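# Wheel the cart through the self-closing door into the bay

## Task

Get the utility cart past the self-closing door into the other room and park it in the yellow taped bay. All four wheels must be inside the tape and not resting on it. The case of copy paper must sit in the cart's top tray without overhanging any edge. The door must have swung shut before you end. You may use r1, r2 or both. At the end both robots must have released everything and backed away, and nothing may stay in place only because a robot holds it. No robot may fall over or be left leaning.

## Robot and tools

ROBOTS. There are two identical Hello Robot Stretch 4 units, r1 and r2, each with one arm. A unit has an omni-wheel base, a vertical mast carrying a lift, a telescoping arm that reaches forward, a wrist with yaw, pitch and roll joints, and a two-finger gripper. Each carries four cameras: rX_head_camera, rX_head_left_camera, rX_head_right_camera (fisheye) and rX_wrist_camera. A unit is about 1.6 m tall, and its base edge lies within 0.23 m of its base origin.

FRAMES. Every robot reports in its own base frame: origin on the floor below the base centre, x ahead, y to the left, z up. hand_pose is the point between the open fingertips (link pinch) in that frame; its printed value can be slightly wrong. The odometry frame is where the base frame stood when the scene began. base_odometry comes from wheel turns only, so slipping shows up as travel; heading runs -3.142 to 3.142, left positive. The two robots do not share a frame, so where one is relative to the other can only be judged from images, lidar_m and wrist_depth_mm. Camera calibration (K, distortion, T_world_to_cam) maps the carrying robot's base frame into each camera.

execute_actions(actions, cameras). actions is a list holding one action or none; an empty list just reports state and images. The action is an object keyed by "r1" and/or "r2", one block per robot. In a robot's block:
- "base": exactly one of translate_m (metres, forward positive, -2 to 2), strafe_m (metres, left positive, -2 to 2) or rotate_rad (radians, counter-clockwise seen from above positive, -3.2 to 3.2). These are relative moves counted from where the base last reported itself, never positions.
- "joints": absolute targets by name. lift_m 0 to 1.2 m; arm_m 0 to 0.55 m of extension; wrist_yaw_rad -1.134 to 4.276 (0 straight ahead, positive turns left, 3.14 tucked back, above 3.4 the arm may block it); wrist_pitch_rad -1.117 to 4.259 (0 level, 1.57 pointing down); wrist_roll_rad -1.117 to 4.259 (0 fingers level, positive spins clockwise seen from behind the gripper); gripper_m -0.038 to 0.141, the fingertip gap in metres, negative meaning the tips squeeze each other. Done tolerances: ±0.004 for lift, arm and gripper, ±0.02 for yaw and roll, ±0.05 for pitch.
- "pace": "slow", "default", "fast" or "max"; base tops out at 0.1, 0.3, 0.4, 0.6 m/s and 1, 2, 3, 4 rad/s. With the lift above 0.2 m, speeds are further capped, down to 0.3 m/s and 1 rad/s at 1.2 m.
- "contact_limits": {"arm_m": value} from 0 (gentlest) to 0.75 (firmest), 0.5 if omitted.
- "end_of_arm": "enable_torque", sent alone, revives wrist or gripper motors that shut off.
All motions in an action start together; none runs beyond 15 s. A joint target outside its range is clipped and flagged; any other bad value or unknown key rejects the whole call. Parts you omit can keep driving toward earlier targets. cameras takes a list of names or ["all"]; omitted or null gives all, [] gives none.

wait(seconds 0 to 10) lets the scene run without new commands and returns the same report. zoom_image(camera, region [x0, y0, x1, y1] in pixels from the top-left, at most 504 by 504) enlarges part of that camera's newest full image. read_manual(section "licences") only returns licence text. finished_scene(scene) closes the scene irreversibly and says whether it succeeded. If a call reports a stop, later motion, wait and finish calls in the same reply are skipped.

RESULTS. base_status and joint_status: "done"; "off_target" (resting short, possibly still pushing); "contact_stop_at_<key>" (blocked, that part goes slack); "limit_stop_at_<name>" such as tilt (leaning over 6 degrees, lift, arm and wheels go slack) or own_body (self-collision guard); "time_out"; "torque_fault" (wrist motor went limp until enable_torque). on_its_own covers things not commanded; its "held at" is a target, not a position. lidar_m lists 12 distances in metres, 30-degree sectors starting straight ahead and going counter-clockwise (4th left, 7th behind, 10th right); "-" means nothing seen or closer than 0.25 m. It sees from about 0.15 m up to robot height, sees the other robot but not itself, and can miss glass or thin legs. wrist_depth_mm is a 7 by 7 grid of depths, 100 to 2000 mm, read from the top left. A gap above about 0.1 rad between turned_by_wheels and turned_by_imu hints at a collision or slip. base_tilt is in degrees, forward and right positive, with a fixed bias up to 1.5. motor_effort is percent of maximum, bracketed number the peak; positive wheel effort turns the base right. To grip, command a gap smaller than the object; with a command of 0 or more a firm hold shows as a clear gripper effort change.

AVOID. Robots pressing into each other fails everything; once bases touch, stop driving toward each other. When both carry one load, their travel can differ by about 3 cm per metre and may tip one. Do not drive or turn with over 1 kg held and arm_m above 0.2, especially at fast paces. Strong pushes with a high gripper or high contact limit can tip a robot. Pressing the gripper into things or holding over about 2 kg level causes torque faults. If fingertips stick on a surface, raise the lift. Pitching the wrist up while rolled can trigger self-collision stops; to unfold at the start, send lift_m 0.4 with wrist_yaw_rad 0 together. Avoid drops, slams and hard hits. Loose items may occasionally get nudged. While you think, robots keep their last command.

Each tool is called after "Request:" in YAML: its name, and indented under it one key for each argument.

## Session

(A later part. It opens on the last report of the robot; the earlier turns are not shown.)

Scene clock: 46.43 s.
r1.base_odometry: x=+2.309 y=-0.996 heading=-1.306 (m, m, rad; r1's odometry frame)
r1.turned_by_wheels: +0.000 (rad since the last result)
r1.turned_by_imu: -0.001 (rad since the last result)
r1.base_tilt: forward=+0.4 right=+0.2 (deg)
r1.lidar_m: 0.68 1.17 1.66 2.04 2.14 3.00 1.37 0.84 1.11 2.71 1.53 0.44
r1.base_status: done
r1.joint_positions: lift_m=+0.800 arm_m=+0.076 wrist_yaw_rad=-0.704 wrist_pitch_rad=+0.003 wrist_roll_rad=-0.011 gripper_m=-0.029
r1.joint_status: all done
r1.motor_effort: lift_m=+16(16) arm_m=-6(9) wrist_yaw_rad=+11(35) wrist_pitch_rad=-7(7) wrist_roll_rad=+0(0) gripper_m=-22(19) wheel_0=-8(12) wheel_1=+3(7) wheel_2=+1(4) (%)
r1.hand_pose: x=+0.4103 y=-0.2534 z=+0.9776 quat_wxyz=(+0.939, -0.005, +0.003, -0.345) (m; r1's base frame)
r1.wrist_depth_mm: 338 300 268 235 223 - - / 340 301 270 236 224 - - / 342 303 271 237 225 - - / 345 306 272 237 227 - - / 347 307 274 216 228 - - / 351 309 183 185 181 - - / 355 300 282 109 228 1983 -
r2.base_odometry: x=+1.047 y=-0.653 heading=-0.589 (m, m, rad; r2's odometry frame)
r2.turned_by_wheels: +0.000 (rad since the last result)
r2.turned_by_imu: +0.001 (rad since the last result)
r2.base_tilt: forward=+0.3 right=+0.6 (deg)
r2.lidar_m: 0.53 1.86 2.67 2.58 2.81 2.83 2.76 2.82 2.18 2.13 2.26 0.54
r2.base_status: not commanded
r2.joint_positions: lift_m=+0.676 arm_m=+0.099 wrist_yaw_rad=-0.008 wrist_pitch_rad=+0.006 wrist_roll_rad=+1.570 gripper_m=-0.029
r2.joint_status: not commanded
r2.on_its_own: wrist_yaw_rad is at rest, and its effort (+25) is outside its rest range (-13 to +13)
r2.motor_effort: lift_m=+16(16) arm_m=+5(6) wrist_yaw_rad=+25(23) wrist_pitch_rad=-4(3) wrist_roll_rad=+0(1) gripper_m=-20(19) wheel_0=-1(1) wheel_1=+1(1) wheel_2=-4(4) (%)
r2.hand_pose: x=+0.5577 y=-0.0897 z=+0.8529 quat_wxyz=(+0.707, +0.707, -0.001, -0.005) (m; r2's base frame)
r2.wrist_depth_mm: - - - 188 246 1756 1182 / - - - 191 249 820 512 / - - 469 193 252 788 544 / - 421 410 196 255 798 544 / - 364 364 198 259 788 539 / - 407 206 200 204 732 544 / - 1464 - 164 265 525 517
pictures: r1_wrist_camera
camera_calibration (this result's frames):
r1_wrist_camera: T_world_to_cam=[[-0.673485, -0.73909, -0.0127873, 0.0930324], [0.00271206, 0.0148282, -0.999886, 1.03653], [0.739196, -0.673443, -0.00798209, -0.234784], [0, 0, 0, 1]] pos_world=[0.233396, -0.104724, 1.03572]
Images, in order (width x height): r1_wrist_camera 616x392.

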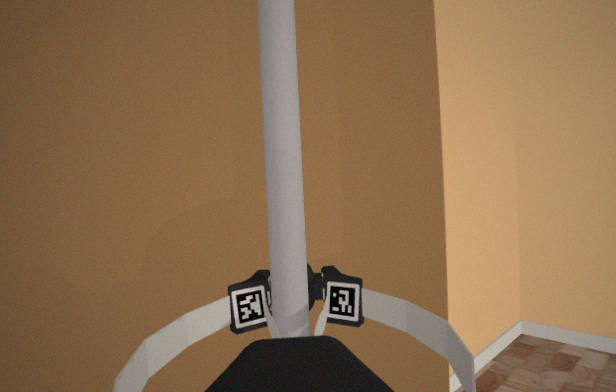

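Request:
execute_actions:
  actions:
    - {"r1":{"base":{"strafe_m":0.12},"joints":{"arm_m":0.045},"pace":"slow"},"r2":{"base":{"translate_m":0.15},"pace":"slow"}}
  cameras: []

Request:
execute_actions:
  actions:
    - {"r1":{"base":{"strafe_m":0.22},"joints":{"arm_m":0.025},"pace":"slow"},"r2":{"base":{"translate_m":0.35},"pace":"slow"}}
  cameras: ["r1_wrist_camera","r2_head_camera"]

Scene clock: 50.27 s.
r1.base_odometry: x=+2.424 y=-0.965 heading=-1.306 (m, m, rad; r1's odometry frame)
r1.turned_by_wheels: +0.000 (rad since the last result)
r1.turned_by_imu: -0.002 (rad since the last result)
r1.base_tilt: forward=+0.3 right=+0.2 (deg)
r1.lidar_m: 0.74 1.18 1.65 1.92 2.04 2.86 1.75 0.80 0.81 2.83 0.42 0.39
r1.base_status: done
r1.joint_positions: lift_m=+0.800 arm_m=+0.046 wrist_yaw_rad=-0.704 wrist_pitch_rad=+0.003 wrist_roll_rad=-0.011 gripper_m=-0.029
r1.joint_status: all done
r1.motor_effort: lift_m=+16(16) arm_m=-6(7) wrist_yaw_rad=+10(28) wrist_pitch_rad=-5(6) wrist_roll_rad=-1(1) gripper_m=-19(21) wheel_0=-7(10) wheel_1=+3(11) wheel_2=+0(3) (%)
r1.hand_pose: x=+0.3803 y=-0.2533 z=+0.9777 quat_wxyz=(+0.939, -0.005, +0.003, -0.345) (m; r1's base frame)
r1.wrist_depth_mm: 427 347 290 236 220 - - / 430 347 290 237 222 - - / 433 351 293 239 223 - - / 439 353 296 241 224 - - / 442 357 298 221 225 - - / 452 362 183 185 181 - - / 459 343 310 109 224 1863 -
r2.base_odometry: x=+1.172 y=-0.737 heading=-0.590 (m, m, rad; r2's odometry frame)
r2.turned_by_wheels: +0.000 (rad since the last result)
r2.turned_by_imu: +0.000 (rad since the last result)
r2.base_tilt: forward=+0.3 right=+0.6 (deg)
r2.lidar_m: 0.54 1.68 2.66 2.57 2.76 2.99 2.92 2.87 2.19 2.14 2.28 0.54
r2.base_status: done
r2.joint_positions: lift_m=+0.676 arm_m=+0.099 wrist_yaw_rad=-0.007 wrist_pitch_rad=+0.006 wrist_roll_rad=+1.570 gripper_m=-0.029
r2.joint_status: not commanded
r2.on_its_own: wrist_yaw_rad is at rest, and its effort (+20) is outside its rest range (-13 to +13)
r2.motor_effort: lift_m=+16(16) arm_m=+5(5) wrist_yaw_rad=+20(27) wrist_pitch_rad=-4(3) wrist_roll_rad=+0(1) gripper_m=-22(16) wheel_0=-1(2) wheel_1=+1(5) wheel_2=-6(10) (%)
r2.hand_pose: x=+0.5578 y=-0.0894 z=+0.8529 quat_wxyz=(+0.707, +0.707, +0.000, -0.004) (m; r2's base frame)
r2.wrist_depth_mm: - - - 177 231 1808 809 / - - 500 182 239 741 539 / - 462 436 186 243 798 544 / - 392 392 191 251 798 549 / - 364 362 196 256 778 549 / - - 206 198 204 732 539 / - 1308 1366 164 272 525 508
pictures: none
No camera images: the call's "cameras" was empty. Leave "cameras" out to get every camera's image.

Scene clock: 55.03 s.
r1.base_odometry: x=+2.636 y=-0.907 heading=-1.306 (m, m, rad; r1's odometry frame)
r1.turned_by_wheels: +0.000 (rad since the last result)
r1.turned_by_imu: -0.003 (rad since the last result)
r1.base_tilt: forward=+0.3 right=+0.2 (deg)
r1.lidar_m: 1.12 1.19 1.68 1.70 1.80 2.51 - 1.02 0.91 0.92 0.38 0.38
r1.base_status: done
r1.joint_positions: lift_m=+0.800 arm_m=+0.026 wrist_yaw_rad=-0.700 wrist_pitch_rad=+0.003 wrist_roll_rad=-0.011 gripper_m=-0.029
r1.joint_status: all done
r1.motor_effort: lift_m=+16(16) arm_m=-6(10) wrist_yaw_rad=-1(34) wrist_pitch_rad=-4(7) wrist_roll_rad=-1(3) gripper_m=-20(21) wheel_0=-9(12) wheel_1=+3(6) wheel_2=+1(3) (%)
r1.hand_pose: x=+0.3613 y=-0.2528 z=+0.9776 quat_wxyz=(+0.939, -0.005, +0.003, -0.343) (m; r1's base frame)
r1.wrist_depth_mm: 741 521 347 236 210 187 - / 750 521 349 239 212 186 - / 750 530 355 242 214 187 - / 768 539 359 243 216 189 - / 759 554 364 245 217 190 - / 759 569 184 186 182 191 - / 750 492 394 109 215 182 -
r2.base_odometry: x=+1.462 y=-0.931 heading=-0.590 (m, m, rad; r2's odometry frame)
r2.turned_by_wheels: +0.000 (rad since the last result)
r2.turned_by_imu: +0.000 (rad since the last result)
r2.base_tilt: forward=+0.3 right=+0.6 (deg)
r2.lidar_m: 0.56 1.44 2.63 2.57 2.72 3.33 3.29 2.89 2.23 2.16 2.30 0.51
r2.base_status: done
r2.joint_positions: lift_m=+0.676 arm_m=+0.099 wrist_yaw_rad=-0.005 wrist_pitch_rad=+0.006 wrist_roll_rad=+1.570 gripper_m=-0.029
r2.joint_status: not commanded
r2.on_its_own: wrist_yaw_rad is at rest, and its effort (+14) is outside its rest range (-13 to +13)
r2.motor_effort: lift_m=+16(16) arm_m=+5(5) wrist_yaw_rad=+14(24) wrist_pitch_rad=-3(3) wrist_roll_rad=+0(0) gripper_m=-19(19) wheel_0=+2(2) wheel_1=+1(3) wheel_2=-5(11) (%)
r2.hand_pose: x=+0.5580 y=-0.0888 z=+0.8529 quat_wxyz=(+0.707, +0.707, +0.000, -0.004) (m; r2's base frame)
r2.wrist_depth_mm: - - 459 150 204 723 539 / - 427 421 158 213 768 544 / - 389 387 167 225 788 544 / - 362 364 177 237 798 544 / - 387 377 190 252 723 544 / - - 207 196 205 1661 512 / 1499 1366 1366 165 286 1366 484
pictures: r1_wrist_camera, r2_head_camera
camera_calibration (this result's frames):
r1_wrist_camera: T_world_to_cam=[[-0.67083, -0.741501, -0.0127614, 0.0588394], [0.00270067, 0.0147651, -0.999887, 1.03666], [0.741606, -0.670789, -0.0079023, -0.19841], [0, 0, 0, 1]] pos_world=[0.183813, -0.104768, 1.03573]
Images, in order (width x height): r1_wrist_camera 616x392, r2_head_camera 420x560.

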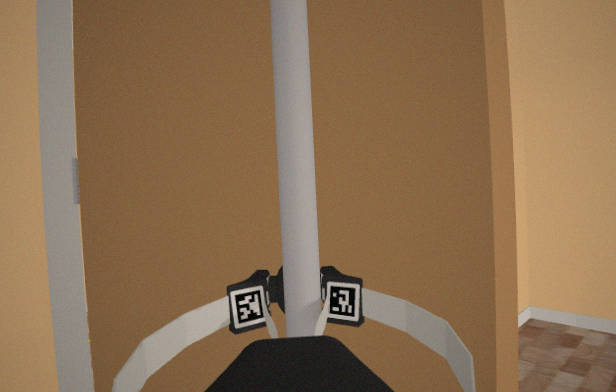

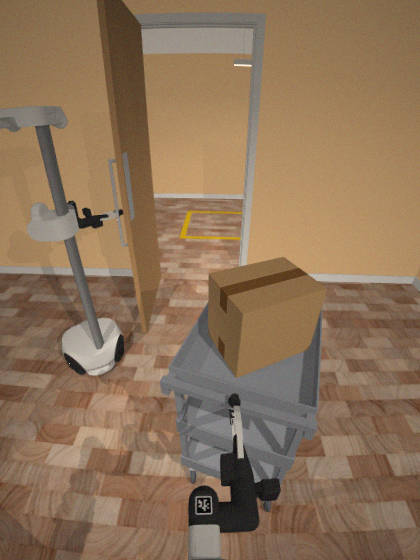

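Request:
execute_actions:
  actions:
    - {"r2":{"base":{"rotate_rad":-0.45},"pace":"slow"},"r1":{"base":{"strafe_m":0.05},"pace":"slow"}}
  cameras: []

Request:
execute_actions:
  actions:
    - {"r2":{"base":{"strafe_m":0.3},"pace":"slow"}}
  cameras: []

Request:
execute_actions:
  actions:
    - {"r2":{"base":{"translate_m":-1.1}}}
  cameras: ["r2_head_camera"]

Scene clock: 57.60 s.
r1.base_odometry: x=+2.684 y=-0.894 heading=-1.306 (m, m, rad; r1's odometry frame)
r1.turned_by_wheels: +0.000 (rad since the last result)
r1.turned_by_imu: -0.001 (rad since the last result)
r1.base_tilt: forward=+0.3 right=+0.1 (deg)
r1.lidar_m: 1.11 1.17 1.68 1.65 1.75 2.41 - 1.32 0.98 1.33 0.37 0.39
r1.base_status: done
r1.joint_positions: lift_m=+0.800 arm_m=+0.026 wrist_yaw_rad=-0.692 wrist_pitch_rad=+0.003 wrist_roll_rad=-0.011 gripper_m=-0.029
r1.joint_status: not commanded
r1.on_its_own: wrist_yaw_rad is at rest, and its effort (-23) is outside its rest range (-13 to +13)
r1.motor_effort: lift_m=+16(16) arm_m=-6(6) wrist_yaw_rad=-23(25) wrist_pitch_rad=-6(6) wrist_roll_rad=-1(0) gripper_m=-21(20) wheel_0=-9(14) wheel_1=+4(5) wheel_2=+1(2) (%)
r1.hand_pose: x=+0.3634 y=-0.2514 z=+0.9776 quat_wxyz=(+0.941, -0.005, +0.003, -0.339) (m; r1's base frame)
r1.wrist_depth_mm: 759 627 368 236 206 178 - / 768 634 375 238 208 179 - / 759 647 379 242 210 180 - / 768 661 384 244 212 182 - / 768 683 394 245 214 181 - / 750 715 183 184 182 181 - / 750 554 439 109 211 176 -
r2.base_odometry: x=+1.462 y=-0.931 heading=-1.039 (m, m, rad; r2's odometry frame)
r2.turned_by_wheels: -0.449 (rad since the last result)
r2.turned_by_imu: -0.458 (rad since the last result)
r2.base_tilt: forward=+0.3 right=+0.7 (deg)
r2.lidar_m: 0.44 0.48 1.49 2.62 2.58 2.81 3.28 3.25 2.74 2.17 2.17 0.56
r2.base_status: done
r2.joint_positions: lift_m=+0.676 arm_m=+0.099 wrist_yaw_rad=+0.006 wrist_pitch_rad=+0.006 wrist_roll_rad=+1.570 gripper_m=-0.029
r2.joint_status: not commanded
r2.on_its_own: wrist_yaw_rad is at rest, and its effort (-15) is outside its rest range (-13 to +13)
r2.motor_effort: lift_m=+16(16) arm_m=+6(6) wrist_yaw_rad=-15(51) wrist_pitch_rad=-5(5) wrist_roll_rad=+0(0) gripper_m=-20(23) wheel_0=+4(15) wheel_1=+2(6) wheel_2=+4(15) (%)
r2.hand_pose: x=+0.5589 y=-0.0857 z=+0.8527 quat_wxyz=(+0.707, +0.707, +0.004, +0.000) (m; r2's base frame)
r2.wrist_depth_mm: - - - - - 1756 1205 / - - - 322 351 357 1160 / - - - 315 330 1708 469 / - - - 293 306 1756 517 / - - 504 273 282 788 544 / - 389 206 201 253 778 544 / - 322 320 158 240 634 530
pictures: none
No camera images: the call's "cameras" was empty. Leave "cameras" out to get every camera's image.

Scene clock: 61.73 s.
r1.base_odometry: x=+2.684 y=-0.894 heading=-1.306 (m, m, rad; r1's odometry frame)
r1.turned_by_wheels: +0.000 (rad since the last result)
r1.turned_by_imu: -0.002 (rad since the last result)
r1.base_tilt: forward=+0.3 right=+0.2 (deg)
r1.lidar_m: 1.10 1.19 1.65 1.65 1.74 2.41 - 1.02 0.95 0.98 0.38 0.39
r1.base_status: not commanded
r1.joint_positions: lift_m=+0.800 arm_m=+0.026 wrist_yaw_rad=-0.692 wrist_pitch_rad=+0.003 wrist_roll_rad=-0.011 gripper_m=-0.029
r1.joint_status: not commanded
r1.on_its_own: wrist_yaw_rad is at rest, and its effort (-23) is outside its rest range (-13 to +13)
r1.motor_effort: lift_m=+16(16) arm_m=-6(6) wrist_yaw_rad=-23(22) wrist_pitch_rad=-6(6) wrist_roll_rad=+0(2) gripper_m=-20(20) wheel_0=-9(9) wheel_1=+5(4) wheel_2=+1(2) (%)
r1.hand_pose: x=+0.3634 y=-0.2514 z=+0.9776 quat_wxyz=(+0.941, -0.005, +0.003, -0.339) (m; r1's base frame)
r1.wrist_depth_mm: 778 615 368 236 206 178 - / 768 640 375 238 208 179 - / 759 654 377 242 211 181 - / 768 668 387 244 212 182 - / 768 699 394 245 214 181 - / 759 715 183 185 182 181 - / 759 554 436 109 211 176 -
r2.base_odometry: x=+1.721 y=-0.779 heading=-1.040 (m, m, rad; r2's odometry frame)
r2.turned_by_wheels: -0.001 (rad since the last result)
r2.turned_by_imu: -0.001 (rad since the last result)
r2.base_tilt: forward=+0.2 right=+0.6 (deg)
r2.lidar_m: 0.53 1.27 1.24 2.34 2.30 2.51 3.39 3.35 3.09 2.47 2.44 0.55
r2.base_status: done
r2.joint_positions: lift_m=+0.676 arm_m=+0.099 wrist_yaw_rad=-0.008 wrist_pitch_rad=+0.006 wrist_roll_rad=+1.570 gripper_m=-0.029
r2.joint_status: not commanded
r2.on_its_own: wrist_yaw_rad is at rest, and its effort (+23) is outside its rest range (-13 to +13)
r2.motor_effort: lift_m=+16(16) arm_m=+6(6) wrist_yaw_rad=+23(35) wrist_pitch_rad=-4(5) wrist_roll_rad=-1(0) gripper_m=-19(23) wheel_0=-4(10) wheel_1=-1(5) wheel_2=-4(5) (%)
r2.hand_pose: x=+0.5577 y=-0.0897 z=+0.8528 quat_wxyz=(+0.707, +0.707, -0.001, -0.005) (m; r2's base frame)
r2.wrist_depth_mm: - - - 202 262 866 1078 / - - - 202 262 1756 512 / - - 508 201 263 788 544 / - 445 436 201 260 788 544 / - 379 377 200 260 788 544 / - 366 205 200 204 788 539 / 1983 449 477 163 259 585 535
pictures: none
No camera images: the call's "cameras" was empty. Leave "cameras" out to get every camera's image.

Scene clock: 66.90 s.
r1.base_odometry: x=+2.684 y=-0.894 heading=-1.306 (m, m, rad; r1's odometry frame)
r1.turned_by_wheels: +0.000 (rad since the last result)
r1.turned_by_imu: -0.002 (rad since the last result)
r1.base_tilt: forward=+0.4 right=+0.2 (deg)
r1.lidar_m: 1.11 1.18 1.65 1.65 1.74 2.43 1.44 1.24 3.19 3.09 0.39 0.37
r1.base_status: not commanded
r1.joint_positions: lift_m=+0.800 arm_m=+0.026 wrist_yaw_rad=-0.692 wrist_pitch_rad=+0.003 wrist_roll_rad=-0.011 gripper_m=-0.029
r1.joint_status: not commanded
r1.on_its_own: wrist_yaw_rad is at rest, and its effort (-23) is outside its rest range (-13 to +13)
r1.motor_effort: lift_m=+16(16) arm_m=-6(6) wrist_yaw_rad=-23(21) wrist_pitch_rad=-6(6) wrist_roll_rad=-1(0) gripper_m=-22(20) wheel_0=-9(9) wheel_1=+5(5) wheel_2=+2(1) (%)
r1.hand_pose: x=+0.3634 y=-0.2514 z=+0.9776 quat_wxyz=(+0.941, -0.005, +0.003, -0.339) (m; r1's base frame)
r1.wrist_depth_mm: 768 621 370 236 205 178 - / 778 634 373 238 208 179 - / 768 654 379 242 210 181 - / 768 668 387 243 212 182 - / 759 699 389 245 213 181 - / 759 715 183 185 182 181 - / 759 554 436 109 211 175 -
r2.base_odometry: x=+1.164 y=+0.169 heading=-1.040 (m, m, rad; r2's odometry frame)
r2.turned_by_wheels: +0.000 (rad since the last result)
r2.turned_by_imu: +0.005 (rad since the last result)
r2.base_tilt: forward=+0.3 right=+0.7 (deg)
r2.lidar_m: 0.50 2.12 2.39 1.89 1.85 2.08 2.36 2.34 2.55 2.87 2.85 0.56
r2.base_status: done
r2.joint_positions: lift_m=+0.676 arm_m=+0.099 wrist_yaw_rad=+0.001 wrist_pitch_rad=+0.006 wrist_roll_rad=+1.570 gripper_m=-0.029
r2.joint_status: not commanded
r2.motor_effort: lift_m=+17(17) arm_m=+4(6) wrist_yaw_rad=-2(27) wrist_pitch_rad=-4(6) wrist_roll_rad=+0(0) gripper_m=-16(22) wheel_0=-1(11) wheel_1=+0(6) wheel_2=+1(14) (%)
r2.hand_pose: x=+0.5588 y=-0.0872 z=+0.8528 quat_wxyz=(+0.707, +0.707, +0.002, -0.002) (m; r2's base frame)
r2.wrist_depth_mm: - - - 270 285 291 294 / - - - 278 279 1756 1118 / - - 585 271 273 798 539 / - - 469 267 270 788 549 / - 404 399 263 264 788 539 / - 351 206 200 206 778 539 / - 377 404 162 254 634 539
pictures: r2_head_camera
Images, in order (width x height): r2_head_camera 420x560.

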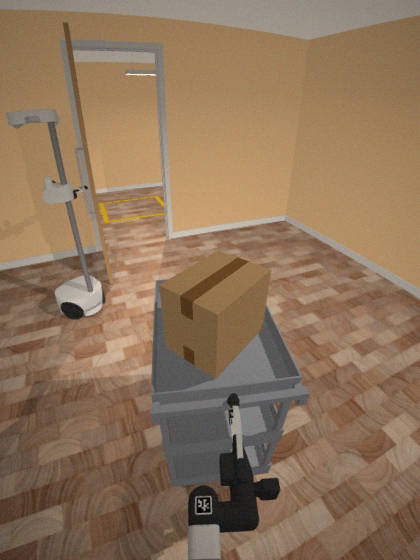

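Request:
execute_actions:
  actions:
    - {"r2":{"base":{"strafe_m":-0.22},"pace":"slow"}}
  cameras: []

Request:
execute_actions:
  actions:
    - {"r2":{"base":{"rotate_rad":0.36},"pace":"slow"}}
  cameras: []

Request:
execute_actions:
  actions:
    - {"r2":{"base":{"strafe_m":-0.24},"pace":"slow"}}
  cameras: []

Request:
execute_actions:
  actions:
    - {"r2":{"base":{"translate_m":0.3},"pace":"slow"}}
  cameras: []

Scene clock: 71.40 s.
r1.base_odometry: x=+2.684 y=-0.894 heading=-1.306 (m, m, rad; r1's odometry frame)
r1.turned_by_wheels: +0.000 (rad since the last result)
r1.turned_by_imu: -0.002 (rad since the last result)
r1.base_tilt: forward=+0.4 right=+0.2 (deg)
r1.lidar_m: 1.11 1.20 1.67 1.65 1.73 2.39 1.60 1.36 3.19 3.09 0.38 0.39
r1.base_status: not commanded
r1.joint_positions: lift_m=+0.800 arm_m=+0.026 wrist_yaw_rad=-0.692 wrist_pitch_rad=+0.003 wrist_roll_rad=-0.011 gripper_m=-0.029
r1.joint_status: not commanded
r1.on_its_own: wrist_yaw_rad is at rest, and its effort (-22) is outside its rest range (-13 to +13)
r1.motor_effort: lift_m=+16(16) arm_m=-6(6) wrist_yaw_rad=-22(24) wrist_pitch_rad=-7(6) wrist_roll_rad=+0(2) gripper_m=-23(20) wheel_0=-9(9) wheel_1=+5(5) wheel_2=+1(1) (%)
r1.hand_pose: x=+0.3634 y=-0.2514 z=+0.9776 quat_wxyz=(+0.941, -0.005, +0.003, -0.339) (m; r1's base frame)
r1.wrist_depth_mm: 768 621 368 236 206 178 - / 768 634 375 238 208 179 - / 768 647 382 241 211 181 - / 759 668 387 243 213 182 - / 768 683 392 244 213 181 - / 759 707 183 185 182 181 - / 759 549 433 109 211 175 -
r2.base_odometry: x=+0.975 y=+0.058 heading=-1.039 (m, m, rad; r2's odometry frame)
r2.turned_by_wheels: +0.001 (rad since the last result)
r2.turned_by_imu: +0.003 (rad since the last result)
r2.base_tilt: forward=+0.3 right=+0.6 (deg)
r2.lidar_m: 0.44 0.47 2.65 2.08 2.07 2.30 2.28 2.25 2.45 2.68 2.65 0.59
r2.base_status: done
r2.joint_positions: lift_m=+0.676 arm_m=+0.099 wrist_yaw_rad=+0.007 wrist_pitch_rad=+0.006 wrist_roll_rad=+1.570 gripper_m=-0.029
r2.joint_status: not commanded
r2.on_its_own: wrist_yaw_rad is at rest, and its effort (-21) is outside its rest range (-13 to +13)
r2.motor_effort: lift_m=+17(17) arm_m=+4(4) wrist_yaw_rad=-21(34) wrist_pitch_rad=-4(4) wrist_roll_rad=+1(1) gripper_m=-16(21) wheel_0=+4(14) wheel_1=-1(4) wheel_2=+4(4) (%)
r2.hand_pose: x=+0.5593 y=-0.0853 z=+0.8528 quat_wxyz=(+0.707, +0.707, +0.005, +0.000) (m; r2's base frame)
r2.wrist_depth_mm: - - - - - 1808 1205 / - - - 324 351 353 1098 / - - - 314 329 1618 469 / - - - 291 304 1808 517 / - - 504 272 278 798 544 / - 389 362 199 251 778 544 / - 319 319 158 239 634 539
pictures: none
No camera images: the call's "cameras" was empty. Leave "cameras" out to get every camera's image.

Scene clock: 72.93 s.
r1.base_odometry: x=+2.684 y=-0.894 heading=-1.306 (m, m, rad; r1's odometry frame)
r1.turned_by_wheels: +0.000 (rad since the last result)
r1.turned_by_imu: -0.001 (rad since the last result)
r1.base_tilt: forward=+0.3 right=+0.2 (deg)
r1.lidar_m: 1.11 1.17 1.66 1.64 1.76 2.40 1.41 1.27 3.18 3.09 0.37 0.38
r1.base_status: not commanded
r1.joint_positions: lift_m=+0.800 arm_m=+0.026 wrist_yaw_rad=-0.692 wrist_pitch_rad=+0.003 wrist_roll_rad=-0.011 gripper_m=-0.029
r1.joint_status: not commanded
r1.on_its_own: wrist_yaw_rad is at rest, and its effort (-23) is outside its rest range (-13 to +13)
r1.motor_effort: lift_m=+16(16) arm_m=-6(6) wrist_yaw_rad=-23(24) wrist_pitch_rad=-7(6) wrist_roll_rad=-2(1) gripper_m=-24(23) wheel_0=-9(9) wheel_1=+5(5) wheel_2=+1(1) (%)
r1.hand_pose: x=+0.3634 y=-0.2514 z=+0.9776 quat_wxyz=(+0.941, -0.005, +0.003, -0.339) (m; r1's base frame)
r1.wrist_depth_mm: 768 621 368 235 205 178 - / 778 634 375 238 208 179 - / 768 647 379 242 210 181 - / 768 654 387 244 213 181 - / 759 683 392 244 213 181 - / 759 715 183 183 182 181 - / 750 554 436 109 211 176 -
r2.base_odometry: x=+0.974 y=+0.058 heading=-0.680 (m, m, rad; r2's odometry frame)
r2.turned_by_wheels: +0.359 (rad since the last result)
r2.turned_by_imu: +0.362 (rad since the last result)
r2.base_tilt: forward=+0.2 right=+0.7 (deg)
r2.lidar_m: 0.54 2.32 2.18 2.07 2.17 2.37 2.25 2.33 2.76 2.65 2.73 0.53
r2.base_status: done
r2.joint_positions: lift_m=+0.676 arm_m=+0.099 wrist_yaw_rad=-0.005 wrist_pitch_rad=+0.006 wrist_roll_rad=+1.570 gripper_m=-0.029
r2.joint_status: not commanded
r2.on_its_own: wrist_yaw_rad is at rest, and its effort (+16) is outside its rest range (-13 to +13)
r2.motor_effort: lift_m=+17(17) arm_m=+5(5) wrist_yaw_rad=+16(71) wrist_pitch_rad=-4(5) wrist_roll_rad=+0(0) gripper_m=-20(23) wheel_0=-5(15) wheel_1=-2(8) wheel_2=-4(16) (%)
r2.hand_pose: x=+0.5581 y=-0.0889 z=+0.8528 quat_wxyz=(+0.707, +0.707, +0.000, -0.004) (m; r2's base frame)
r2.wrist_depth_mm: - - - 177 230 1756 798 / - - 496 181 236 750 539 / - 462 439 185 242 798 544 / - 394 392 189 249 798 544 / - 359 357 195 256 788 544 / - 484 206 198 204 732 539 / - - - 163 270 525 504
pictures: none
No camera images: the call's "cameras" was empty. Leave "cameras" out to get every camera's image.

Scene clock: 76.50 s.
r1.base_odometry: x=+2.684 y=-0.894 heading=-1.306 (m, m, rad; r1's odometry frame)
r1.turned_by_wheels: +0.000 (rad since the last result)
r1.turned_by_imu: -0.001 (rad since the last result)
r1.base_tilt: forward=+0.5 right=+0.2 (deg)
r1.lidar_m: 1.11 1.18 1.66 1.65 1.75 2.43 1.77 1.35 3.16 3.10 0.39 0.39
r1.base_status: not commanded
r1.joint_positions: lift_m=+0.800 arm_m=+0.026 wrist_yaw_rad=-0.692 wrist_pitch_rad=+0.003 wrist_roll_rad=-0.011 gripper_m=-0.029
r1.joint_status: not commanded
r1.on_its_own: wrist_yaw_rad is at rest, and its effort (-25) is outside its rest range (-13 to +13)
r1.motor_effort: lift_m=+16(16) arm_m=-6(6) wrist_yaw_rad=-25(24) wrist_pitch_rad=-7(6) wrist_roll_rad=-1(2) gripper_m=-21(22) wheel_0=-9(9) wheel_1=+4(5) wheel_2=+1(2) (%)
r1.hand_pose: x=+0.3634 y=-0.2514 z=+0.9776 quat_wxyz=(+0.941, -0.005, +0.003, -0.339) (m; r1's base frame)
r1.wrist_depth_mm: 768 627 370 236 206 178 - / 778 634 375 237 208 179 - / 768 654 379 241 211 181 - / 768 668 387 243 211 182 - / 768 691 392 245 214 181 - / 768 715 183 185 182 181 - / 768 554 436 109 211 176 -
r2.base_odometry: x=+0.824 y=-0.129 heading=-0.679 (m, m, rad; r2's odometry frame)
r2.turned_by_wheels: +0.001 (rad since the last result)
r2.turned_by_imu: +0.004 (rad since the last result)
r2.base_tilt: forward=+0.3 right=+0.6 (deg)
r2.lidar_m: 0.49 0.51 2.43 2.30 2.42 2.38 2.25 2.32 2.50 2.40 2.49 0.56
r2.base_status: done
r2.joint_positions: lift_m=+0.676 arm_m=+0.099 wrist_yaw_rad=+0.009 wrist_pitch_rad=+0.006 wrist_roll_rad=+1.570 gripper_m=-0.029
r2.joint_status: not commanded
r2.on_its_own: wrist_yaw_rad is at rest, and its effort (-24) is outside its rest range (-13 to +13)
r2.motor_effort: lift_m=+16(17) arm_m=+5(4) wrist_yaw_rad=-24(31) wrist_pitch_rad=-5(5) wrist_roll_rad=+0(0) gripper_m=-21(20) wheel_0=+5(12) wheel_1=+0(7) wheel_2=+5(4) (%)
r2.hand_pose: x=+0.5593 y=-0.0849 z=+0.8527 quat_wxyz=(+0.707, +0.707, +0.005, +0.001) (m; r2's base frame)
r2.wrist_depth_mm: - - - 267 293 297 300 / - - - 283 286 1618 1078 / - - - 274 279 1661 517 / - - 492 267 272 788 544 / - 418 407 262 265 788 544 / - 347 338 199 254 778 544 / - 362 384 161 250 627 535
pictures: none
No camera images: the call's "cameras" was empty. Leave "cameras" out to get every camera's image.

Scene clock: 80.80 s.
r1.base_odometry: x=+2.684 y=-0.894 heading=-1.306 (m, m, rad; r1's odometry frame)
r1.turned_by_wheels: +0.000 (rad since the last result)
r1.turned_by_imu: -0.002 (rad since the last result)
r1.base_tilt: forward=+0.4 right=+0.1 (deg)
r1.lidar_m: 1.11 1.18 1.67 1.64 1.75 2.41 2.05 1.08 3.20 3.09 0.38 0.39
r1.base_status: not commanded
r1.joint_positions: lift_m=+0.800 arm_m=+0.026 wrist_yaw_rad=-0.692 wrist_pitch_rad=+0.003 wrist_roll_rad=-0.011 gripper_m=-0.029
r1.joint_status: not commanded
r1.on_its_own: wrist_yaw_rad is at rest, and its effort (-21) is outside its rest range (-13 to +13)
r1.motor_effort: lift_m=+16(16) arm_m=-6(6) wrist_yaw_rad=-21(23) wrist_pitch_rad=-7(6) wrist_roll_rad=-1(1) gripper_m=-22(18) wheel_0=-10(9) wheel_1=+5(5) wheel_2=+1(1) (%)
r1.hand_pose: x=+0.3634 y=-0.2514 z=+0.9776 quat_wxyz=(+0.941, -0.005, +0.003, -0.339) (m; r1's base frame)
r1.wrist_depth_mm: 768 621 370 236 205 178 - / 768 640 375 238 208 179 - / 768 654 379 241 211 181 - / 759 668 387 243 212 182 - / 759 683 394 246 214 181 - / 759 715 183 184 182 181 - / 750 554 436 109 211 176 -
r2.base_odometry: x=+1.057 y=-0.318 heading=-0.680 (m, m, rad; r2's odometry frame)
r2.turned_by_wheels: +0.000 (rad since the last result)
r2.turned_by_imu: +0.000 (rad since the last result)
r2.base_tilt: forward=+0.1 right=+0.8 (deg)
r2.lidar_m: 0.48 2.02 2.46 2.32 2.43 2.70 2.55 2.64 2.51 2.40 2.50 0.58
r2.base_status: done
r2.joint_positions: lift_m=+0.676 arm_m=+0.099 wrist_yaw_rad=-0.005 wrist_pitch_rad=+0.006 wrist_roll_rad=+1.570 gripper_m=-0.029
r2.joint_status: not commanded
r2.on_its_own: wrist_yaw_rad is at rest, and its effort (+15) is outside its rest range (-13 to +13)
r2.motor_effort: lift_m=+17(17) arm_m=+5(5) wrist_yaw_rad=+15(24) wrist_pitch_rad=-4(4) wrist_roll_rad=+1(0) gripper_m=-15(18) wheel_0=+1(9) wheel_1=+2(5) wheel_2=-4(11) (%)
r2.hand_pose: x=+0.5582 y=-0.0888 z=+0.8528 quat_wxyz=(+0.707, +0.707, +0.000, -0.004) (m; r2's base frame)
r2.wrist_depth_mm: - - - 266 314 1499 1118 / - - - 297 301 1537 1118 / - - - 283 287 1808 517 / - - 525 273 278 759 544 / - 439 427 263 266 788 544 / - 351 332 198 204 778 549 / - 343 359 159 245 634 535
pictures: none
No camera images: the call's "cameras" was empty. Leave "cameras" out to get every camera's image.

Request:
execute_actions:
  actions:
    - {"r2":{"base":{"translate_m":0.25},"pace":"slow"}}
  cameras: []

Scene clock: 85.17 s.
r1.base_odometry: x=+2.684 y=-0.894 heading=-1.306 (m, m, rad; r1's odometry frame)
r1.turned_by_wheels: +0.000 (rad since the last result)
r1.turned_by_imu: -0.002 (rad since the last result)
r1.base_tilt: forward=+0.4 right=+0.2 (deg)
r1.lidar_m: 1.12 1.19 1.68 1.64 1.75 2.41 1.85 0.86 0.99 3.10 0.37 0.40
r1.base_status: not commanded
r1.joint_positions: lift_m=+0.800 arm_m=+0.026 wrist_yaw_rad=-0.692 wrist_pitch_rad=+0.003 wrist_roll_rad=-0.011 gripper_m=-0.029
r1.joint_status: not commanded
r1.on_its_own: wrist_yaw_rad is at rest, and its effort (-21) is outside its rest range (-13 to +13)
r1.motor_effort: lift_m=+16(16) arm_m=-6(6) wrist_yaw_rad=-21(21) wrist_pitch_rad=-7(7) wrist_roll_rad=+1(0) gripper_m=-20(22) wheel_0=-9(9) wheel_1=+5(5) wheel_2=+1(2) (%)
r1.hand_pose: x=+0.3634 y=-0.2514 z=+0.9776 quat_wxyz=(+0.941, -0.005, +0.003, -0.339) (m; r1's base frame)
r1.wrist_depth_mm: 778 621 370 235 205 178 - / 768 627 373 238 208 179 - / 759 647 379 241 210 181 - / 768 668 387 244 212 182 - / 768 683 394 244 215 181 - / 759 707 183 184 182 181 - / 759 549 433 109 211 176 -
r2.base_odometry: x=+1.251 y=-0.475 heading=-0.680 (m, m, rad; r2's odometry frame)
r2.turned_by_wheels: +0.000 (rad since the last result)
r2.turned_by_imu: +0.000 (rad since the last result)
r2.base_tilt: forward=+0.2 right=+0.7 (deg)
r2.lidar_m: 0.47 0.48 2.45 2.31 2.38 2.96 2.81 2.89 2.52 2.40 2.46 0.57
r2.base_status: done
r2.joint_positions: lift_m=+0.676 arm_m=+0.099 wrist_yaw_rad=-0.003 wrist_pitch_rad=+0.006 wrist_roll_rad=+1.570 gripper_m=-0.029
r2.joint_status: not commanded
r2.motor_effort: lift_m=+17(17) arm_m=+4(4) wrist_yaw_rad=+10(17) wrist_pitch_rad=-4(3) wrist_roll_rad=+0(1) gripper_m=-19(20) wheel_0=+1(5) wheel_1=+1(5) wheel_2=-3(9) (%)
r2.hand_pose: x=+0.5583 y=-0.0883 z=+0.8528 quat_wxyz=(+0.707, +0.707, +0.001, -0.003) (m; r2's base frame)
r2.wrist_depth_mm: - - - 267 - 1618 1138 / - - - 301 310 336 334 / - - - 287 296 1756 508 / - - 549 277 281 741 544 / - 452 433 264 267 788 544 / - 357 336 199 206 778 535 / - 334 349 158 243 640 539
pictures: none
No camera images: the call's "cameras" was empty. Leave "cameras" out to get every camera's image.

Request:
execute_actions:
  actions:
    - {"r2":{"base":{"strafe_m":0.2},"pace":"slow"}}
  cameras: []

Request:
execute_actions:
  actions:
    - {"r2":{"base":{"translate_m":0.4},"pace":"slow"}}
  cameras: ["r2_head_camera"]

Scene clock: 88.80 s.
r1.base_odometry: x=+2.684 y=-0.894 heading=-1.306 (m, m, rad; r1's odometry frame)
r1.turned_by_wheels: +0.000 (rad since the last result)
r1.turned_by_imu: -0.001 (rad since the last result)
r1.base_tilt: forward=+0.3 right=+0.2 (deg)
r1.lidar_m: 1.11 1.16 1.67 1.66 1.73 2.40 1.30 0.76 1.01 3.08 0.37 0.38
r1.base_status: not commanded
r1.joint_positions: lift_m=+0.800 arm_m=+0.026 wrist_yaw_rad=-0.692 wrist_pitch_rad=+0.003 wrist_roll_rad=-0.011 gripper_m=-0.029
r1.joint_status: not commanded
r1.on_its_own: wrist_yaw_rad is at rest, and its effort (-24) is outside its rest range (-13 to +13)
r1.motor_effort: lift_m=+16(16) arm_m=-6(6) wrist_yaw_rad=-24(24) wrist_pitch_rad=-6(6) wrist_roll_rad=-1(1) gripper_m=-21(22) wheel_0=-9(9) wheel_1=+5(5) wheel_2=+1(1) (%)
r1.hand_pose: x=+0.3634 y=-0.2514 z=+0.9776 quat_wxyz=(+0.941, -0.005, +0.003, -0.339) (m; r1's base frame)
r1.wrist_depth_mm: 768 627 370 236 206 178 - / 768 634 377 239 208 179 - / 768 654 382 242 211 180 - / 759 661 387 244 212 182 - / 768 691 392 245 214 181 - / 768 715 183 184 182 181 - / 759 549 433 109 211 176 -
r2.base_odometry: x=+1.377 y=-0.319 heading=-0.680 (m, m, rad; r2's odometry frame)
r2.turned_by_wheels: -0.001 (rad since the last result)
r2.turned_by_imu: -0.001 (rad since the last result)
r2.base_tilt: forward=+0.4 right=+0.4 (deg)
r2.lidar_m: 0.51 1.70 2.24 2.10 2.20 2.96 2.82 2.88 2.72 2.60 2.68 0.55
r2.base_status: done
r2.joint_positions: lift_m=+0.676 arm_m=+0.099 wrist_yaw_rad=-0.006 wrist_pitch_rad=+0.006 wrist_roll_rad=+1.570 gripper_m=-0.029
r2.joint_status: not commanded
r2.on_its_own: wrist_yaw_rad is at rest, and its effort (+19) is outside its rest range (-13 to +13)
r2.motor_effort: lift_m=+17(16) arm_m=+4(5) wrist_yaw_rad=+19(30) wrist_pitch_rad=-5(5) wrist_roll_rad=+0(0) gripper_m=-19(24) wheel_0=-7(11) wheel_1=+0(4) wheel_2=-2(4) (%)
r2.hand_pose: x=+0.5581 y=-0.0892 z=+0.8527 quat_wxyz=(+0.707, +0.707, +0.000, -0.004) (m; r2's base frame)
r2.wrist_depth_mm: - - - 201 262 866 1078 / - - - 200 262 1756 517 / - - 517 200 260 798 539 / - 445 436 200 259 788 544 / - 377 377 198 258 798 544 / - 362 205 198 204 788 544 / - 418 462 162 256 585 539
pictures: none
No camera images: the call's "cameras" was empty. Leave "cameras" out to get every camera's image.

Scene clock: 94.10 s.
r1.base_odometry: x=+2.684 y=-0.894 heading=-1.306 (m, m, rad; r1's odometry frame)
r1.turned_by_wheels: +0.000 (rad since the last result)
r1.turned_by_imu: -0.002 (rad since the last result)
r1.base_tilt: forward=+0.4 right=+0.2 (deg)
r1.lidar_m: 1.12 1.18 1.68 1.65 1.75 2.40 1.36 0.40 0.48 3.10 0.38 0.40
r1.base_status: not commanded
r1.joint_positions: lift_m=+0.800 arm_m=+0.026 wrist_yaw_rad=-0.692 wrist_pitch_rad=+0.003 wrist_roll_rad=-0.011 gripper_m=-0.029
r1.joint_status: not commanded
r1.on_its_own: wrist_yaw_rad is at rest, and its effort (-24) is outside its rest range (-13 to +13)
r1.motor_effort: lift_m=+16(16) arm_m=-6(6) wrist_yaw_rad=-24(23) wrist_pitch_rad=-6(8) wrist_roll_rad=-1(0) gripper_m=-19(20) wheel_0=-9(9) wheel_1=+5(5) wheel_2=+1(1) (%)
r1.hand_pose: x=+0.3634 y=-0.2514 z=+0.9776 quat_wxyz=(+0.941, -0.005, +0.003, -0.339) (m; r1's base frame)
r1.wrist_depth_mm: 768 627 370 236 206 178 - / 768 634 375 239 208 179 - / 759 647 379 241 210 181 - / 768 668 384 244 211 182 - / 768 691 392 246 213 181 - / 759 715 184 184 182 181 - / 759 549 433 109 211 176 -
r2.base_odometry: x=+1.688 y=-0.571 heading=-0.680 (m, m, rad; r2's odometry frame)
r2.turned_by_wheels: +0.000 (rad since the last result)
r2.turned_by_imu: +0.002 (rad since the last result)
r2.base_tilt: forward=+0.3 right=+0.7 (deg)
r2.lidar_m: 0.46 0.50 2.26 2.15 2.19 2.99 3.23 3.30 2.72 2.58 2.68 0.57
r2.base_status: done
r2.joint_positions: lift_m=+0.676 arm_m=+0.099 wrist_yaw_rad=+0.000 wrist_pitch_rad=+0.006 wrist_roll_rad=+1.570 gripper_m=-0.029
r2.joint_status: not commanded
r2.motor_effort: lift_m=+17(17) arm_m=+5(5) wrist_yaw_rad=+1(27) wrist_pitch_rad=-4(4) wrist_roll_rad=+0(1) gripper_m=-20(23) wheel_0=+3(6) wheel_1=+1(4) wheel_2=-3(9) (%)
r2.hand_pose: x=+0.5586 y=-0.0874 z=+0.8529 quat_wxyz=(+0.707, +0.707, +0.002, -0.002) (m; r2's base frame)
r2.wrist_depth_mm: - - - 279 - 1808 1229 / - - - 317 332 343 343 / - - - 300 312 1756 492 / - - - 282 289 759 544 / - 1921 466 267 272 798 539 / 1661 373 345 198 207 788 539 / - 324 330 157 238 640 539
pictures: r2_head_camera
Images, in order (width x height): r2_head_camera 420x560.

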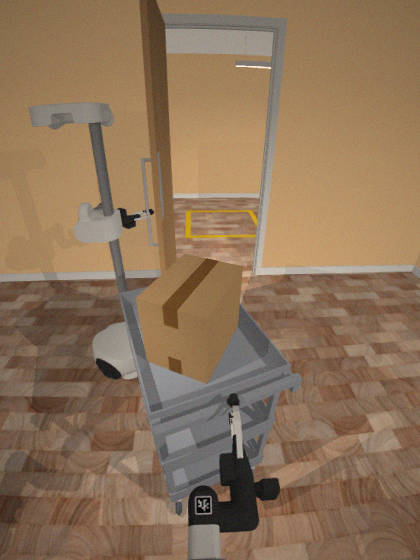

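Request:
execute_actions:
  actions:
    - {"r2":{"base":{"translate_m":-0.7}}}
  cameras: []

Request:
execute_actions:
  actions:
    - {"r2":{"joints":{"gripper_m":0.06}}}
  cameras: []

Request:
execute_actions:
  actions:
    - {"r2":{"joints":{"arm_m":0.0}}}
  cameras: []

Request:
execute_actions:
  actions:
    - {"r2":{"joints":{"lift_m":1.05,"wrist_pitch_rad":1.57,"gripper_m":0.05}}}
  cameras: []

Request:
execute_actions:
  actions:
    - {"r2":{"base":{"translate_m":0.1},"joints":{"arm_m":0.27}}}
  cameras: ["r2_head_camera","r2_wrist_camera"]

Scene clock: 100.03 s.
r1.base_odometry: x=+2.684 y=-0.894 heading=-1.306 (m, m, rad; r1's odometry frame)
r1.turned_by_wheels: +0.000 (rad since the last result)
r1.turned_by_imu: -0.002 (rad since the last result)
r1.base_tilt: forward=+0.4 right=+0.2 (deg)
r1.lidar_m: 1.11 1.17 1.67 1.64 1.75 2.40 1.31 1.04 3.20 3.09 0.38 0.38
r1.base_status: not commanded
r1.joint_positions: lift_m=+0.800 arm_m=+0.026 wrist_yaw_rad=-0.692 wrist_pitch_rad=+0.003 wrist_roll_rad=-0.011 gripper_m=-0.029
r1.joint_status: not commanded
r1.on_its_own: wrist_yaw_rad is at rest, and its effort (-22) is outside its rest range (-13 to +13)
r1.motor_effort: lift_m=+16(16) arm_m=-6(6) wrist_yaw_rad=-22(23) wrist_pitch_rad=-7(6) wrist_roll_rad=+1(0) gripper_m=-19(19) wheel_0=-9(9) wheel_1=+5(5) wheel_2=+1(1) (%)
r1.hand_pose: x=+0.3634 y=-0.2514 z=+0.9776 quat_wxyz=(+0.941, -0.005, +0.003, -0.339) (m; r1's base frame)
r1.wrist_depth_mm: 768 621 370 236 206 178 - / 768 634 373 238 208 179 - / 768 647 382 241 211 181 - / 768 661 384 243 212 182 - / 768 683 394 245 213 181 - / 759 715 183 184 182 181 - / 759 549 436 109 211 176 -
r2.base_odometry: x=+1.144 y=-0.131 heading=-0.681 (m, m, rad; r2's odometry frame)
r2.turned_by_wheels: +0.000 (rad since the last result)
r2.turned_by_imu: +0.004 (rad since the last result)
r2.base_tilt: forward=+0.1 right=+0.6 (deg)
r2.lidar_m: 0.52 2.03 2.23 2.11 2.22 2.66 2.50 2.60 2.72 2.61 2.69 0.56
r2.base_status: done
r2.joint_positions: lift_m=+0.676 arm_m=+0.099 wrist_yaw_rad=-0.002 wrist_pitch_rad=+0.006 wrist_roll_rad=+1.570 gripper_m=-0.029
r2.joint_status: not commanded
r2.motor_effort: lift_m=+17(17) arm_m=+4(5) wrist_yaw_rad=+8(24) wrist_pitch_rad=-5(7) wrist_roll_rad=+0(0) gripper_m=-21(24) wheel_0=-2(7) wheel_1=-3(6) wheel_2=+0(17) (%)
r2.hand_pose: x=+0.5585 y=-0.0881 z=+0.8527 quat_wxyz=(+0.707, +0.707, +0.001, -0.003) (m; r2's base frame)
r2.wrist_depth_mm: - - - 200 259 866 1078 / - - - 200 259 1756 512 / - - 512 200 259 798 544 / - 445 433 198 258 798 549 / - 375 377 198 258 788 544 / - 359 206 197 204 788 539 / - 421 462 161 256 585 539
pictures: none
No camera images: the call's "cameras" was empty. Leave "cameras" out to get every camera's image.

Scene clock: 101.63 s.
r1.base_odometry: x=+2.684 y=-0.894 heading=-1.306 (m, m, rad; r1's odometry frame)
r1.turned_by_wheels: +0.000 (rad since the last result)
r1.turned_by_imu: -0.001 (rad since the last result)
r1.base_tilt: forward=+0.3 right=+0.2 (deg)
r1.lidar_m: 1.11 1.18 1.66 1.65 1.75 2.41 1.32 1.03 3.18 3.11 0.38 0.39
r1.base_status: not commanded
r1.joint_positions: lift_m=+0.800 arm_m=+0.026 wrist_yaw_rad=-0.692 wrist_pitch_rad=+0.003 wrist_roll_rad=-0.011 gripper_m=-0.029
r1.joint_status: not commanded
r1.on_its_own: wrist_yaw_rad is at rest, and its effort (-24) is outside its rest range (-13 to +13)
r1.motor_effort: lift_m=+16(16) arm_m=-6(6) wrist_yaw_rad=-24(24) wrist_pitch_rad=-6(7) wrist_roll_rad=+0(2) gripper_m=-22(22) wheel_0=-9(9) wheel_1=+5(5) wheel_2=+1(1) (%)
r1.hand_pose: x=+0.3634 y=-0.2514 z=+0.9776 quat_wxyz=(+0.941, -0.005, +0.003, -0.339) (m; r1's base frame)
r1.wrist_depth_mm: 768 627 368 236 206 177 - / 768 634 375 238 208 179 - / 759 647 382 241 211 181 - / 768 661 387 244 212 182 - / 768 691 392 245 213 181 - / 759 715 184 184 182 181 - / 759 554 433 109 211 176 -
r2.base_odometry: x=+1.144 y=-0.131 heading=-0.680 (m, m, rad; r2's odometry frame)
r2.turned_by_wheels: +0.000 (rad since the last result)
r2.turned_by_imu: +0.001 (rad since the last result)
r2.base_tilt: forward=+0.2 right=+0.6 (deg)
r2.lidar_m: 0.53 2.02 2.23 2.09 2.21 2.65 2.51 2.60 2.75 2.60 2.68 0.57
r2.base_status: not commanded
r2.joint_positions: lift_m=+0.676 arm_m=+0.099 wrist_yaw_rad=+0.000 wrist_pitch_rad=+0.006 wrist_roll_rad=+1.570 gripper_m=+0.060
r2.joint_status: all done
r2.motor_effort: lift_m=+17(17) arm_m=+4(4) wrist_yaw_rad=+3(15) wrist_pitch_rad=-3(5) wrist_roll_rad=-1(2) gripper_m=-4(19) wheel_0=-1(2) wheel_1=-2(3) wheel_2=-1(2) (%)
r2.hand_pose: x=+0.5587 y=-0.0875 z=+0.8528 quat_wxyz=(+0.707, +0.707, +0.002, -0.002) (m; r2's base frame)
r2.wrist_depth_mm: - - - 267 268 866 1098 / - - - 268 267 1808 504 / - - 517 265 267 798 554 / - 469 439 266 267 788 544 / - 382 382 266 266 798 544 / - 375 212 265 199 778 539 / - - 480 147 264 627 539
pictures: none
No camera images: the call's "cameras" was empty. Leave "cameras" out to get every camera's image.

Scene clock: 102.93 s.
r1.base_odometry: x=+2.684 y=-0.894 heading=-1.306 (m, m, rad; r1's odometry frame)
r1.turned_by_wheels: +0.000 (rad since the last result)
r1.turned_by_imu: -0.001 (rad since the last result)
r1.base_tilt: forward=+0.4 right=+0.1 (deg)
r1.lidar_m: 1.12 1.20 1.67 1.65 1.77 2.41 1.29 1.03 3.19 3.09 0.37 0.38
r1.base_status: not commanded
r1.joint_positions: lift_m=+0.800 arm_m=+0.026 wrist_yaw_rad=-0.692 wrist_pitch_rad=+0.003 wrist_roll_rad=-0.011 gripper_m=-0.029
r1.joint_status: not commanded
r1.on_its_own: wrist_yaw_rad is at rest, and its effort (-25) is outside its rest range (-13 to +13)
r1.motor_effort: lift_m=+16(16) arm_m=-6(6) wrist_yaw_rad=-25(25) wrist_pitch_rad=-6(6) wrist_roll_rad=+0(0) gripper_m=-22(21) wheel_0=-9(9) wheel_1=+5(4) wheel_2=+1(1) (%)
r1.hand_pose: x=+0.3634 y=-0.2514 z=+0.9776 quat_wxyz=(+0.941, -0.005, +0.003, -0.339) (m; r1's base frame)
r1.wrist_depth_mm: 768 627 368 235 206 178 - / 768 634 375 238 208 179 - / 768 647 379 242 210 181 - / 759 668 387 243 213 182 - / 768 699 394 245 213 181 - / 759 715 183 185 182 181 - / 768 554 436 109 211 176 -
r2.base_odometry: x=+1.144 y=-0.131 heading=-0.680 (m, m, rad; r2's odometry frame)
r2.turned_by_wheels: +0.000 (rad since the last result)
r2.turned_by_imu: +0.000 (rad since the last result)
r2.base_tilt: forward=+0.2 right=+0.6 (deg)
r2.lidar_m: 0.52 2.02 2.22 2.10 2.21 2.65 2.49 2.59 2.72 2.61 2.69 0.55
r2.base_status: not commanded
r2.joint_positions: lift_m=+0.676 arm_m=+0.002 wrist_yaw_rad=+0.000 wrist_pitch_rad=+0.006 wrist_roll_rad=+1.570 gripper_m=+0.060
r2.joint_status: all done
r2.motor_effort: lift_m=+17(17) arm_m=-9(9) wrist_yaw_rad=+1(1) wrist_pitch_rad=-5(4) wrist_roll_rad=+0(0) gripper_m=-1(5) wheel_0=-1(1) wheel_1=-2(2) wheel_2=+0(1) (%)
r2.hand_pose: x=+0.4610 y=-0.0874 z=+0.8527 quat_wxyz=(+0.707, +0.707, +0.002, -0.002) (m; r2's base frame)
r2.wrist_depth_mm: - - - 327 - 1661 1160 / - - - 364 373 615 492 / - - 634 364 960 788 544 / - - 544 366 960 809 544 / - - 469 359 960 798 539 / - - 211 362 200 798 535 / - - - 147 362 627 535
pictures: none
No camera images: the call's "cameras" was empty. Leave "cameras" out to get every camera's image.

Scene clock: 105.47 s.
r1.base_odometry: x=+2.684 y=-0.894 heading=-1.306 (m, m, rad; r1's odometry frame)
r1.turned_by_wheels: +0.000 (rad since the last result)
r1.turned_by_imu: -0.001 (rad since the last result)
r1.base_tilt: forward=+0.2 right=+0.3 (deg)
r1.lidar_m: 1.12 1.17 1.66 1.64 1.74 2.38 1.29 1.03 3.18 3.10 0.37 0.39
r1.base_status: not commanded
r1.joint_positions: lift_m=+0.800 arm_m=+0.026 wrist_yaw_rad=-0.692 wrist_pitch_rad=+0.003 wrist_roll_rad=-0.011 gripper_m=-0.029
r1.joint_status: not commanded
r1.on_its_own: wrist_yaw_rad is at rest, and its effort (-24) is outside its rest range (-13 to +13)
r1.motor_effort: lift_m=+16(16) arm_m=-6(6) wrist_yaw_rad=-24(22) wrist_pitch_rad=-7(7) wrist_roll_rad=-1(2) gripper_m=-21(22) wheel_0=-9(9) wheel_1=+5(5) wheel_2=+1(1) (%)
r1.hand_pose: x=+0.3634 y=-0.2514 z=+0.9776 quat_wxyz=(+0.941, -0.005, +0.003, -0.339) (m; r1's base frame)
r1.wrist_depth_mm: 768 627 370 236 206 178 - / 768 640 373 238 208 179 - / 778 654 379 242 211 181 - / 768 668 387 243 212 182 - / 768 691 394 245 213 182 - / 759 715 183 184 182 181 - / 759 554 433 109 211 176 -
r2.base_odometry: x=+1.144 y=-0.131 heading=-0.680 (m, m, rad; r2's odometry frame)
r2.turned_by_wheels: +0.000 (rad since the last result)
r2.turned_by_imu: +0.001 (rad since the last result)
r2.base_tilt: forward=+0.3 right=+0.7 (deg)
r2.lidar_m: 0.52 2.02 2.25 2.10 2.22 2.65 2.51 2.61 2.73 2.61 2.67 0.55
r2.base_status: not commanded
r2.joint_positions: lift_m=+1.050 arm_m=+0.002 wrist_yaw_rad=+0.000 wrist_pitch_rad=+1.570 wrist_roll_rad=+1.570 gripper_m=+0.050
r2.joint_status: all done
r2.motor_effort: lift_m=+25(26) arm_m=-9(9) wrist_yaw_rad=+0(1) wrist_pitch_rad=+2(5) wrist_roll_rad=+0(1) gripper_m=-6(6) wheel_0=-1(1) wheel_1=-2(2) wheel_2=-1(0) (%)
r2.hand_pose: x=+0.1728 y=-0.0874 z=+0.9394 quat_wxyz=(+0.500, +0.500, +0.500, -0.500) (m; r2's base frame)
r2.wrist_depth_mm: 1182 1182 1160 1182 1182 1160 1160 / 1182 1182 1160 1182 1182 1138 1160 / 699 1025 1160 1160 1138 1182 1160 / 699 1025 1160 1160 946 1182 1160 / 691 1008 1160 960 946 946 357 / 699 1008 211 1160 212 1160 1160 / 654 1160 1182 149 1138 1138 1160
pictures: none
No camera images: the call's "cameras" was empty. Leave "cameras" out to get every camera's image.

Scene clock: 107.40 s.
r1.base_odometry: x=+2.684 y=-0.894 heading=-1.306 (m, m, rad; r1's odometry frame)
r1.turned_by_wheels: +0.000 (rad since the last result)
r1.turned_by_imu: -0.001 (rad since the last result)
r1.base_tilt: forward=+0.4 right=+0.2 (deg)
r1.lidar_m: 1.12 1.18 1.68 1.65 1.75 2.39 1.31 1.02 3.19 3.09 0.37 0.37
r1.base_status: not commanded
r1.joint_positions: lift_m=+0.800 arm_m=+0.026 wrist_yaw_rad=-0.692 wrist_pitch_rad=+0.003 wrist_roll_rad=-0.011 gripper_m=-0.029
r1.joint_status: not commanded
r1.on_its_own: wrist_yaw_rad is at rest, and its effort (-25) is outside its rest range (-13 to +13)
r1.motor_effort: lift_m=+16(16) arm_m=-6(6) wrist_yaw_rad=-25(24) wrist_pitch_rad=-7(7) wrist_roll_rad=+0(1) gripper_m=-23(21) wheel_0=-9(9) wheel_1=+4(5) wheel_2=+1(1) (%)
r1.hand_pose: x=+0.3634 y=-0.2514 z=+0.9776 quat_wxyz=(+0.941, -0.005, +0.003, -0.339) (m; r1's base frame)
r1.wrist_depth_mm: 768 627 370 236 206 178 - / 768 634 373 238 208 179 - / 768 647 382 241 211 181 - / 768 661 387 244 212 181 - / 759 683 394 245 214 181 - / 759 715 183 184 182 181 - / 750 554 436 109 211 176 -
r2.base_odometry: x=+1.221 y=-0.194 heading=-0.680 (m, m, rad; r2's odometry frame)
r2.turned_by_wheels: +0.000 (rad since the last result)
r2.turned_by_imu: +0.000 (rad since the last result)
r2.base_tilt: forward=+0.4 right=+0.8 (deg)
r2.lidar_m: 0.42 0.45 2.24 2.11 2.22 2.74 2.61 2.69 2.72 2.59 2.69 0.46
r2.base_status: done
r2.joint_positions: lift_m=+1.050 arm_m=+0.268 wrist_yaw_rad=+0.000 wrist_pitch_rad=+1.570 wrist_roll_rad=+1.570 gripper_m=+0.050
r2.joint_status: all done
r2.motor_effort: lift_m=+25(25) arm_m=+9(10) wrist_yaw_rad=+1(1) wrist_pitch_rad=+2(2) wrist_roll_rad=+0(1) gripper_m=-3(9) wheel_0=+0(5) wheel_1=+0(5) wheel_2=+0(10) (%)
r2.hand_pose: x=+0.4395 y=-0.0874 z=+0.9394 quat_wxyz=(+0.500, +0.500, +0.500, -0.500) (m; r2's base frame)
r2.wrist_depth_mm: 349 355 347 332 1160 1160 1160 / 375 373 373 1160 1205 1160 1182 / 375 373 373 699 1160 1160 1182 / 312 370 370 691 1160 960 1138 / 259 359 368 707 1025 946 931 / 220 317 211 683 213 931 1138 / 214 368 336 149 1160 1160 1138
pictures: r2_head_camera, r2_wrist_camera
camera_calibration (this result's frames):
r2_wrist_camera: T_world_to_cam=[[-0.999918, -0.00401043, -0.0121806, 0.44637], [-0.00366206, 0.999587, -0.0284889, 0.182881], [0.0122898, -0.028442, -0.99952, 1.15369], [0, 0, 0, 1]] pos_world=[0.432824, -0.148202, 1.16378]
Images, in order (width x height): r2_head_camera 420x560, r2_wrist_camera 616x392.

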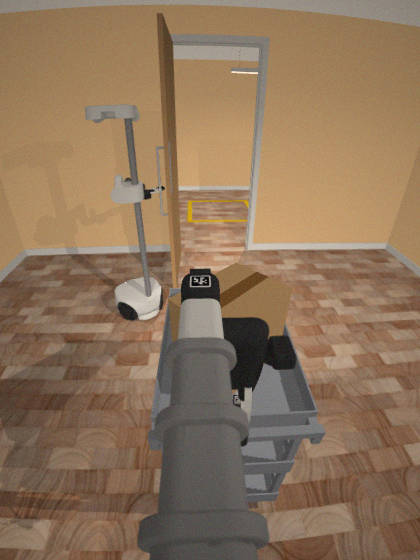

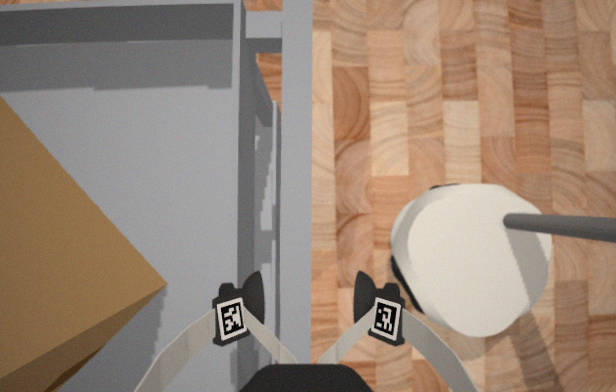

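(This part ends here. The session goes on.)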